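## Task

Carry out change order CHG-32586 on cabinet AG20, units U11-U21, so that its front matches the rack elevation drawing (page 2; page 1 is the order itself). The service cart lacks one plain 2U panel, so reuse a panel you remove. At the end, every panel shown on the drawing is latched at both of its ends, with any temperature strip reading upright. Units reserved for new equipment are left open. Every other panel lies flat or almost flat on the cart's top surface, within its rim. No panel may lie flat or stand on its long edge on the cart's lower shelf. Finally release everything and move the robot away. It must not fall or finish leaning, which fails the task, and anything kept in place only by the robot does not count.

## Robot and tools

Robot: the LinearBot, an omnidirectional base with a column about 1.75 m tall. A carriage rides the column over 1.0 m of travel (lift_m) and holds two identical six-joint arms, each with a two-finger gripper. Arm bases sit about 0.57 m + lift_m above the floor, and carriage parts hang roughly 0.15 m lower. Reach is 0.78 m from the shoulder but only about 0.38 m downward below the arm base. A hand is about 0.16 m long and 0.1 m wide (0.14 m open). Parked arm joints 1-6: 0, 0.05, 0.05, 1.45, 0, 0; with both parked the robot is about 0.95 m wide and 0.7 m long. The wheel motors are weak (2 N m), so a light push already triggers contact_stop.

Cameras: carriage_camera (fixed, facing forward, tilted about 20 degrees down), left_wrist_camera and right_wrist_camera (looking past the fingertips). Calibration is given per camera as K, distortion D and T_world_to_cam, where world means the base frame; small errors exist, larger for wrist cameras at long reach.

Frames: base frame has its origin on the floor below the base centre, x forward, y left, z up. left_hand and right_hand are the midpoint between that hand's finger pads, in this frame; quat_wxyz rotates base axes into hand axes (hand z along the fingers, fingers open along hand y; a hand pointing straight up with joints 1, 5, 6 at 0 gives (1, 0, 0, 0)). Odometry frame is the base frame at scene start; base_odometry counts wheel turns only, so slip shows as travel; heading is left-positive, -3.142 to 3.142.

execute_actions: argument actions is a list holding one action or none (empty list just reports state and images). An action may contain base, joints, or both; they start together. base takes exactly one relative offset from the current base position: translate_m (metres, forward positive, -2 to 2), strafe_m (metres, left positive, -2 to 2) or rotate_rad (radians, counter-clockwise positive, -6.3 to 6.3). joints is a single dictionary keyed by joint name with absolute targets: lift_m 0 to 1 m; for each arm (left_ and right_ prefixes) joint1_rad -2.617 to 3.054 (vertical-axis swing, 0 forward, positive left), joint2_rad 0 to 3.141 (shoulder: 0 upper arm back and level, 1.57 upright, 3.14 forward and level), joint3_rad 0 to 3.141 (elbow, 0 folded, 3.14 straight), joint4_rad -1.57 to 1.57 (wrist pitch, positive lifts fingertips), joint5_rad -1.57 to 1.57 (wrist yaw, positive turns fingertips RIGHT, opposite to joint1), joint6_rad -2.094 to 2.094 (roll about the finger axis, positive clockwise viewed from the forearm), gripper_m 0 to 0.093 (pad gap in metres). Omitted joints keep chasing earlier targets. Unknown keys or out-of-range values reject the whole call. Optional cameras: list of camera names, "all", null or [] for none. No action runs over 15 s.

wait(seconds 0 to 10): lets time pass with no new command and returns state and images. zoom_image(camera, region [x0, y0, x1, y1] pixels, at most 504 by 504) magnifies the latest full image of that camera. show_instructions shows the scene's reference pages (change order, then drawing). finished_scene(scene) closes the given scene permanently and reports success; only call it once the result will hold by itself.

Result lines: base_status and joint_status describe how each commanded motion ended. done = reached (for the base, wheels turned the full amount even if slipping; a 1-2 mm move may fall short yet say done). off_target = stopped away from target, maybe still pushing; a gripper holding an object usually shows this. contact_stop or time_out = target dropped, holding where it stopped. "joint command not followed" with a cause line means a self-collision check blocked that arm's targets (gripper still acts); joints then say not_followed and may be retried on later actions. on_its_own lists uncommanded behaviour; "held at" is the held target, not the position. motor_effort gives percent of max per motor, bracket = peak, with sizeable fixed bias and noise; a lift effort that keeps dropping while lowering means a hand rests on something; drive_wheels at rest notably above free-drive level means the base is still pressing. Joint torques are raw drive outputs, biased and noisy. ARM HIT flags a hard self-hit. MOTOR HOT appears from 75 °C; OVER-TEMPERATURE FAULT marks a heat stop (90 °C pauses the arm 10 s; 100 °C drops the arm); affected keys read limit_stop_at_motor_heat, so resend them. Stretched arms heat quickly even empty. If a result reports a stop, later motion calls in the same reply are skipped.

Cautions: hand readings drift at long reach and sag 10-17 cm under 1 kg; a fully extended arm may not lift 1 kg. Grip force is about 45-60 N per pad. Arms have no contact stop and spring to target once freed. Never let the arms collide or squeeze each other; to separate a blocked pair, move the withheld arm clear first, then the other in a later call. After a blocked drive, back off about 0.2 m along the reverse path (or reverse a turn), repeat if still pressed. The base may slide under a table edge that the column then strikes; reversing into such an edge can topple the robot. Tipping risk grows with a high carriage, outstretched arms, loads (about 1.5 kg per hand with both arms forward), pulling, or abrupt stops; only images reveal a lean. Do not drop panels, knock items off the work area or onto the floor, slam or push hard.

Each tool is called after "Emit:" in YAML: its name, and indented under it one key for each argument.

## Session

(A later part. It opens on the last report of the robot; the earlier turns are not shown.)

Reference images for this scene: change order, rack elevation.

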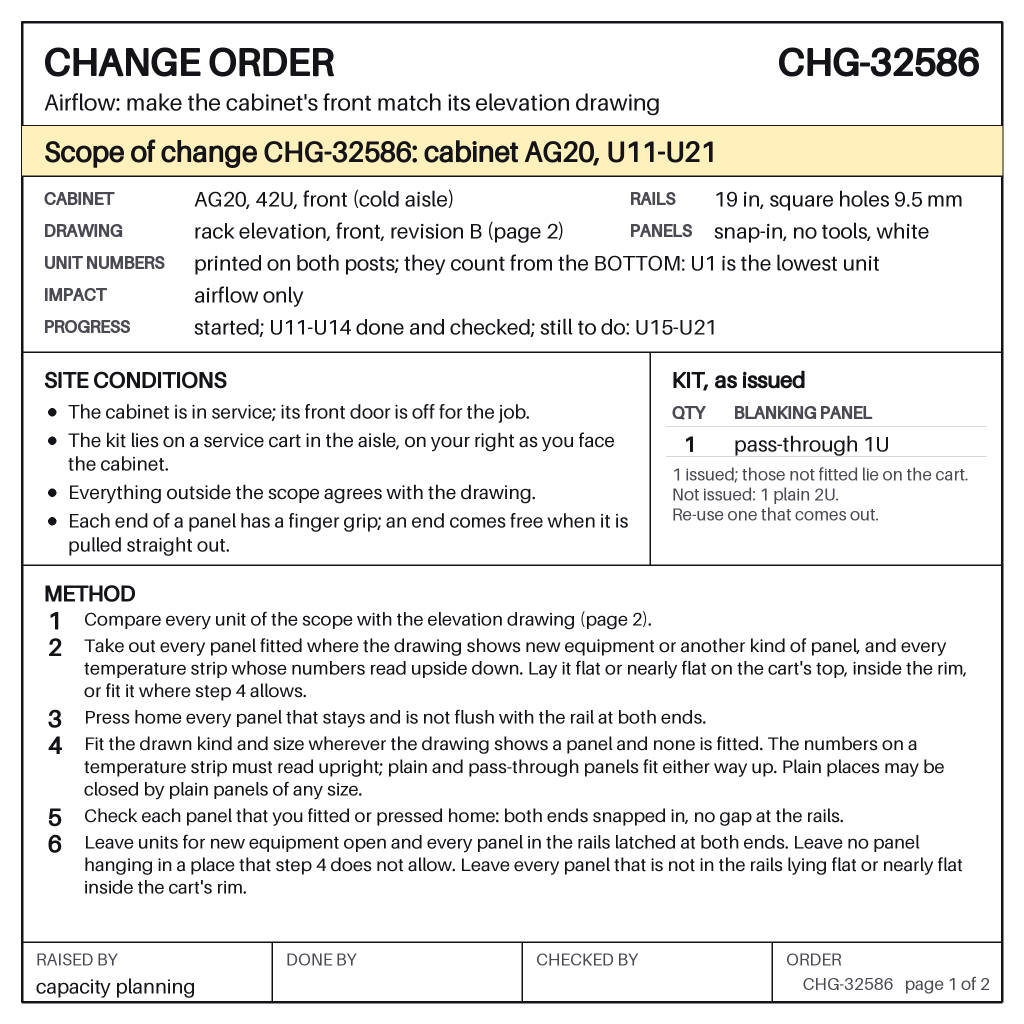

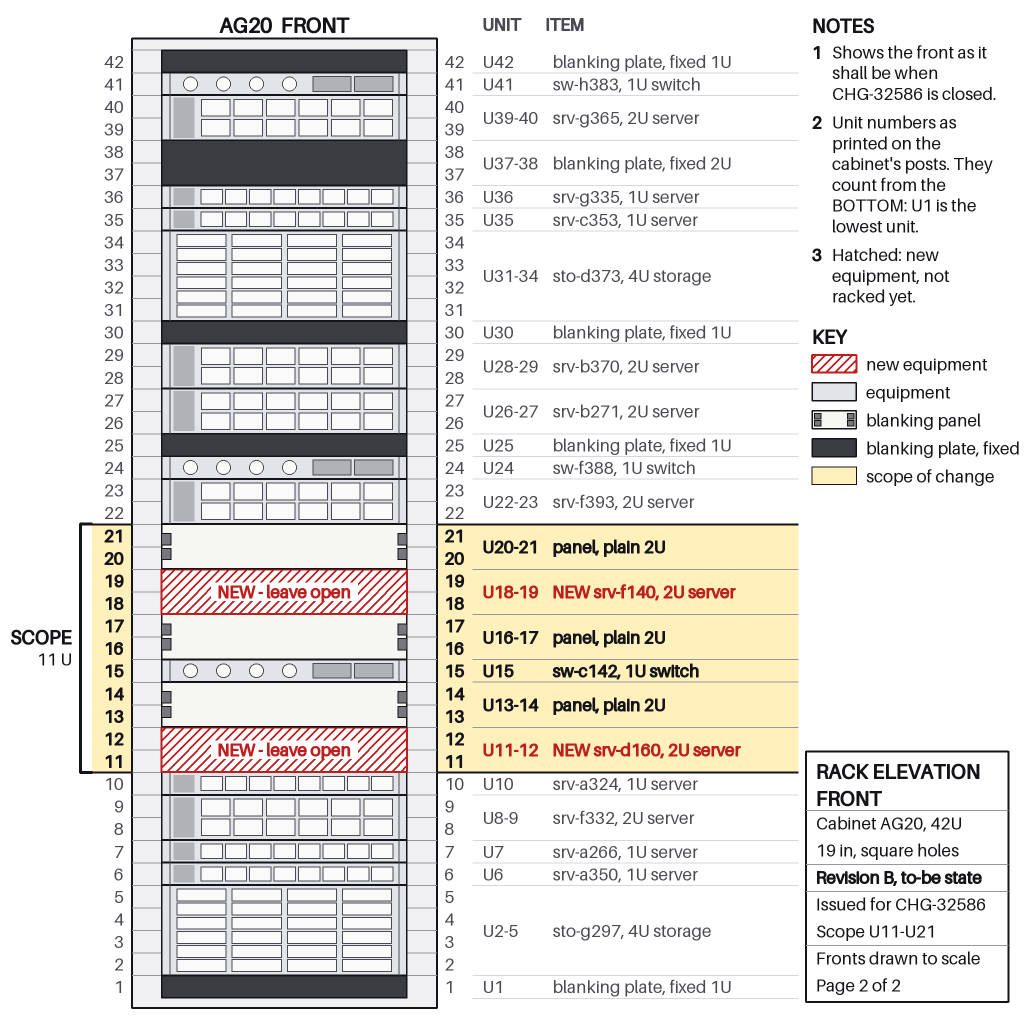

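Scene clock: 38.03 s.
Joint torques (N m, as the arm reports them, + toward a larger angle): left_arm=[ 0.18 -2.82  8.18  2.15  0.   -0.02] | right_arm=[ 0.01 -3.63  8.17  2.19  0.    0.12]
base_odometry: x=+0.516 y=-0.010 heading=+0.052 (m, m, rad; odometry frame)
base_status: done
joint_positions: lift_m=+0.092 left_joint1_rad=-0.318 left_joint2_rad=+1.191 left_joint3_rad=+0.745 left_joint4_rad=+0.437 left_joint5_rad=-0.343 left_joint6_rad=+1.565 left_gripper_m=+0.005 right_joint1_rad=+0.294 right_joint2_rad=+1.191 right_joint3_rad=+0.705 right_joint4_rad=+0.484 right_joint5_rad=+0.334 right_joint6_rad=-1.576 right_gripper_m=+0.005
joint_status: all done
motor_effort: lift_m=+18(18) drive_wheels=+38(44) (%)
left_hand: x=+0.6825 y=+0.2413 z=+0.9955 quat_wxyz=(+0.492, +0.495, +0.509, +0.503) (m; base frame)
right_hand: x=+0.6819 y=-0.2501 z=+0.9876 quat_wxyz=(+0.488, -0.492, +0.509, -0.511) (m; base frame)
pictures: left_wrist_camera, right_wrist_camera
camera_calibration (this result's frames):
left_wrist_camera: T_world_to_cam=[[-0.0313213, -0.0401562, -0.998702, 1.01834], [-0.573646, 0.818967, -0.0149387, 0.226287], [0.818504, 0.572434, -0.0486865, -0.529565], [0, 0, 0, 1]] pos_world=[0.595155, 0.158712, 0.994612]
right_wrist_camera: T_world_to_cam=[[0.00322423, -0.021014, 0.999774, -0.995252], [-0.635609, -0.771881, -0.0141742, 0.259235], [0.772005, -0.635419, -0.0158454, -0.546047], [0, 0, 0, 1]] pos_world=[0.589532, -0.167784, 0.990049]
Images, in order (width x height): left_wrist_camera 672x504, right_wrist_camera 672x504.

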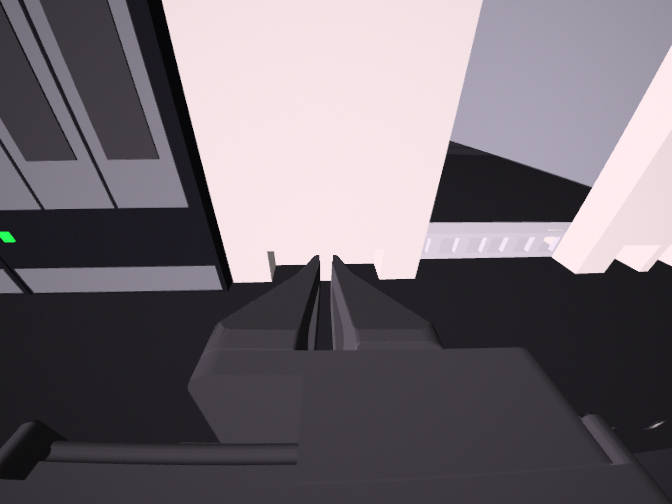

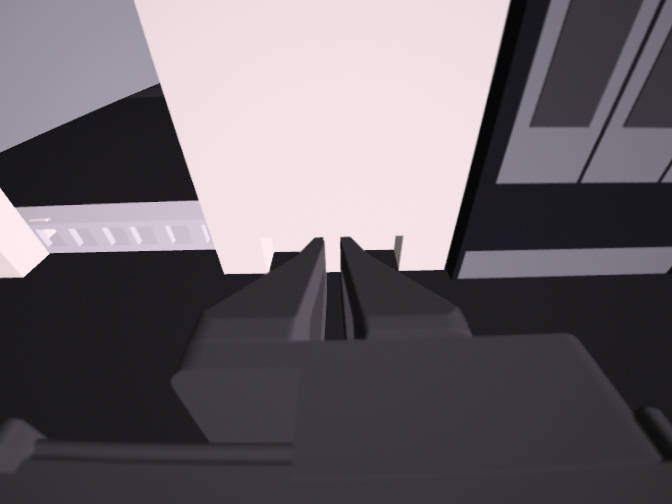

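Emit:
execute_actions:
  actions:
    - {"joints":{"left_gripper_m":0.02,"right_gripper_m":0.02,"lift_m":0.089}}
  cameras: []

Emit:
execute_actions:
  actions:
    - {"base":{"translate_m":-0.09}}
  cameras: []

Emit:
execute_actions:
  actions:
    - {"joints":{"lift_m":0.0,"left_joint4_rad":0.25,"right_joint4_rad":0.28}}

Scene clock: 41.30 s.
Joint torques (N m, as the arm reports them, + toward a larger angle): left_arm=[ 0.29 -2.79  8.18  2.34  0.05  0.01] | right_arm=[ 0.04 -3.46  8.24  2.32  0.    0.14]
base_odometry: x=+0.516 y=-0.010 heading=+0.052 (m, m, rad; odometry frame)
base_status: not commanded
joint_positions: lift_m=+0.089 left_joint1_rad=-0.319 left_joint2_rad=+1.190 left_joint3_rad=+0.745 left_joint4_rad=+0.418 left_joint5_rad=-0.344 left_joint6_rad=+1.565 left_gripper_m=+0.020 right_joint1_rad=+0.294 right_joint2_rad=+1.189 right_joint3_rad=+0.705 right_joint4_rad=+0.471 right_joint5_rad=+0.334 right_joint6_rad=-1.576 right_gripper_m=+0.020
joint_status: all done
motor_effort: lift_m=+11(10) drive_wheels=+38(39) (%)
left_hand: x=+0.6821 y=+0.2413 z=+0.9892 quat_wxyz=(+0.486, +0.501, +0.512, +0.501) (m; base frame)
right_hand: x=+0.6816 y=-0.2502 z=+0.9830 quat_wxyz=(+0.485, -0.495, +0.511, -0.509) (m; base frame)
pictures: none
No camera images: the call's "cameras" was empty. Leave "cameras" out to get every camera's image.

Scene clock: 42.80 s.
Joint torques (N m, as the arm reports them, + toward a larger angle): left_arm=[ 0.23 -2.89  8.15  1.97  0.04  0.01] | right_arm=[ 0.08 -3.57  8.12  1.95  0.03  0.13]
base_odometry: x=+0.426 y=-0.015 heading=+0.052 (m, m, rad; odometry frame)
base_status: done
joint_positions: lift_m=+0.089 left_joint1_rad=-0.319 left_joint2_rad=+1.190 left_joint3_rad=+0.745 left_joint4_rad=+0.454 left_joint5_rad=-0.343 left_joint6_rad=+1.565 left_gripper_m=+0.020 right_joint1_rad=+0.294 right_joint2_rad=+1.189 right_joint3_rad=+0.705 right_joint4_rad=+0.510 right_joint5_rad=+0.334 right_joint6_rad=-1.576 right_gripper_m=+0.020
joint_status: not commanded
motor_effort: lift_m=+10(12) drive_wheels=-3(41) (%)
left_hand: x=+0.6822 y=+0.2410 z=+0.9976 quat_wxyz=(+0.498, +0.490, +0.506, +0.506) (m; base frame)
right_hand: x=+0.6815 y=-0.2502 z=+0.9920 quat_wxyz=(+0.496, -0.483, +0.505, -0.515) (m; base frame)
pictures: none
No camera images: the call's "cameras" was empty. Leave "cameras" out to get every camera's image.

Scene clock: 43.67 s.
Joint torques (N m, as the arm reports them, + toward a larger angle): left_arm=[ 0.23 -3.07  8.17  1.98  0.01 -0.01] | right_arm=[ 0.07 -3.67  8.17  1.93  0.04  0.15]
base_odometry: x=+0.426 y=-0.015 heading=+0.052 (m, m, rad; odometry frame)
base_status: not commanded
joint_positions: lift_m=+0.003 left_joint1_rad=-0.319 left_joint2_rad=+1.193 left_joint3_rad=+0.745 left_joint4_rad=+0.234 left_joint5_rad=-0.343 left_joint6_rad=+1.565 left_gripper_m=+0.020 right_joint1_rad=+0.294 right_joint2_rad=+1.189 right_joint3_rad=+0.705 right_joint4_rad=+0.280 right_joint5_rad=+0.334 right_joint6_rad=-1.576 right_gripper_m=+0.020
joint_status: all done
joint sent to its limit — the command would take lift_m past its lower limit, so that joint was sent only as far as its limit.
motor_effort: lift_m=+13(12) drive_wheels=-3(3) (%)
left_hand: x=+0.6777 y=+0.2425 z=+0.8588 quat_wxyz=(+0.425, +0.557, +0.538, +0.469) (m; base frame)
right_hand: x=+0.6769 y=-0.2516 z=+0.8518 quat_wxyz=(+0.422, -0.553, +0.539, -0.476) (m; base frame)
pictures: carriage_camera, left_wrist_camera, right_wrist_camera
camera_calibration (this result's frames):
carriage_camera: T_world_to_cam=[[-0.00697402, -0.999829, -0.0171229, 0.0167188], [-0.287929, 0.018406, -0.957475, 1.0213], [0.957626, -0.00174726, -0.288008, 0.119835], [0, 0, 0, 1]] pos_world=[0.179421, -0.00187265, 1.01267]
left_wrist_camera: T_world_to_cam=[[-0.223949, 0.0233806, -0.97432, 0.97587], [-0.560005, 0.815112, 0.148278, 0.0719911], [0.797647, 0.578831, -0.16945, -0.416726], [0, 0, 0, 1]] pos_world=[0.591261, 0.159717, 0.869521]
right_wrist_camera: T_world_to_cam=[[0.195802, 0.0372426, 0.979936, -0.958259], [-0.622058, -0.767782, 0.153474, 0.10207], [0.758093, -0.639628, -0.127167, -0.442152], [0, 0, 0, 1]] pos_world=[0.586315, -0.168758, 0.86714]
Images, in order (width x height): carriage_camera 672x504, left_wrist_camera 672x504, right_wrist_camera 672x504.

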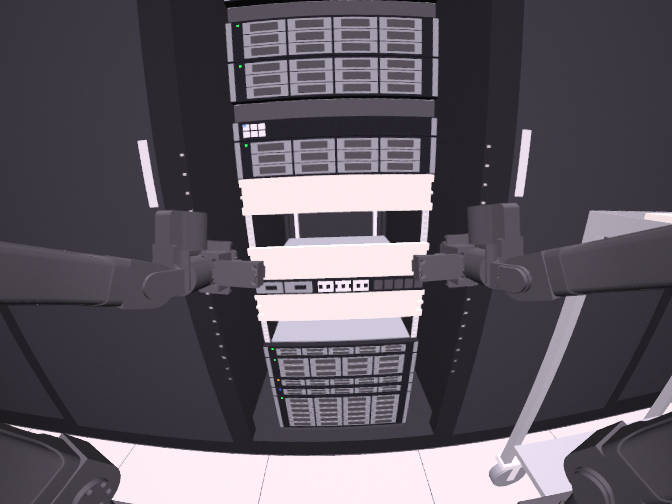

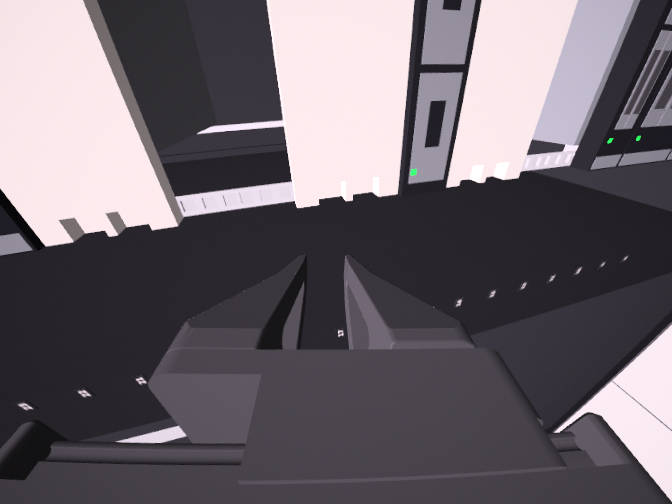

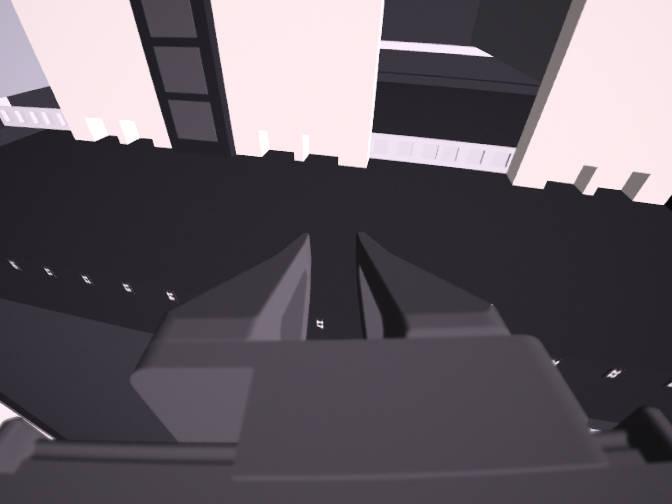

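All the panel ends line up flush. Backing off to park.

Emit:
execute_actions:
  actions:
    - {"base":{"translate_m":-0.3},"joints":{"lift_m":0.2,"left_joint1_rad":0,"left_joint2_rad":0.05,"left_joint3_rad":0.05,"left_joint4_rad":1.45,"left_joint5_rad":0,"left_joint6_rad":0,"right_joint1_rad":0,"right_joint2_rad":0.05,"right_joint3_rad":0.05,"right_joint4_rad":1.45,"right_joint5_rad":0,"right_joint6_rad":0}}
  cameras: ["carriage_camera"]

Emit:
finished_scene:
  scene: 2

Scene clock: 49.33 s.
Joint torques (N m, as the arm reports them, + toward a larger angle): left_arm=[ 0.44  3.04  3.02 -0.35  0.12 -0.04] | right_arm=[-0.42  3.47  3.3  -0.37 -0.03  0.11]
base_odometry: x=+0.127 y=-0.030 heading=+0.052 (m, m, rad; odometry frame)
base_status: done
joint_positions: lift_m=+0.200 left_joint1_rad=-0.006 left_joint2_rad=+0.057 left_joint3_rad=+0.077 left_joint4_rad=+1.459 left_joint5_rad=-0.012 left_joint6_rad=+0.007 left_gripper_m=+0.020 right_joint1_rad=+0.009 right_joint2_rad=+0.065 right_joint3_rad=+0.077 right_joint4_rad=+1.457 right_joint5_rad=+0.011 right_joint6_rad=-0.006 right_gripper_m=+0.020
joint_status: all done
motor_effort: lift_m=+18(20) drive_wheels=-1(37) (%)
left_hand: x=+0.3024 y=+0.3149 z=+1.2370 quat_wxyz=(+0.999, -0.006, +0.046, +0.000) (m; base frame)
right_hand: x=+0.3055 y=-0.3146 z=+1.2367 quat_wxyz=(+0.999, +0.005, +0.051, +0.001) (m; base frame)
pictures: carriage_camera
camera_calibration (this result's frames):
carriage_camera: T_world_to_cam=[[-0.00697402, -0.999829, -0.0171229, 0.0200848], [-0.287929, 0.018406, -0.957475, 1.20952], [0.957626, -0.00174726, -0.288008, 0.176451], [0, 0, 0, 1]] pos_world=[0.179421, -0.00187265, 1.20925]
Images, in order (width x height): carriage_camera 672x504.

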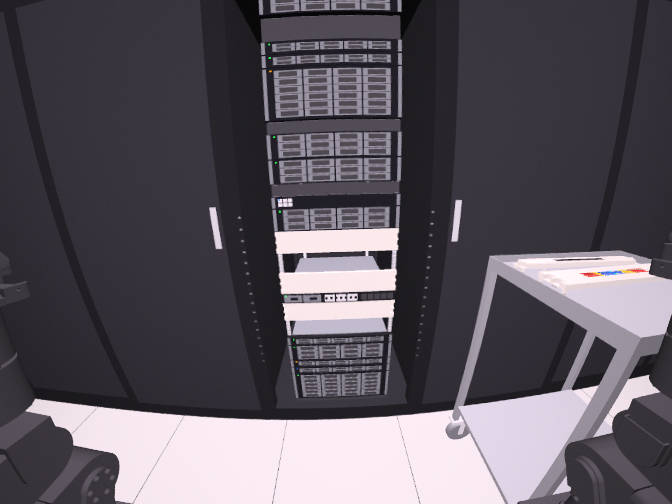

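The scene is finished: the task was done.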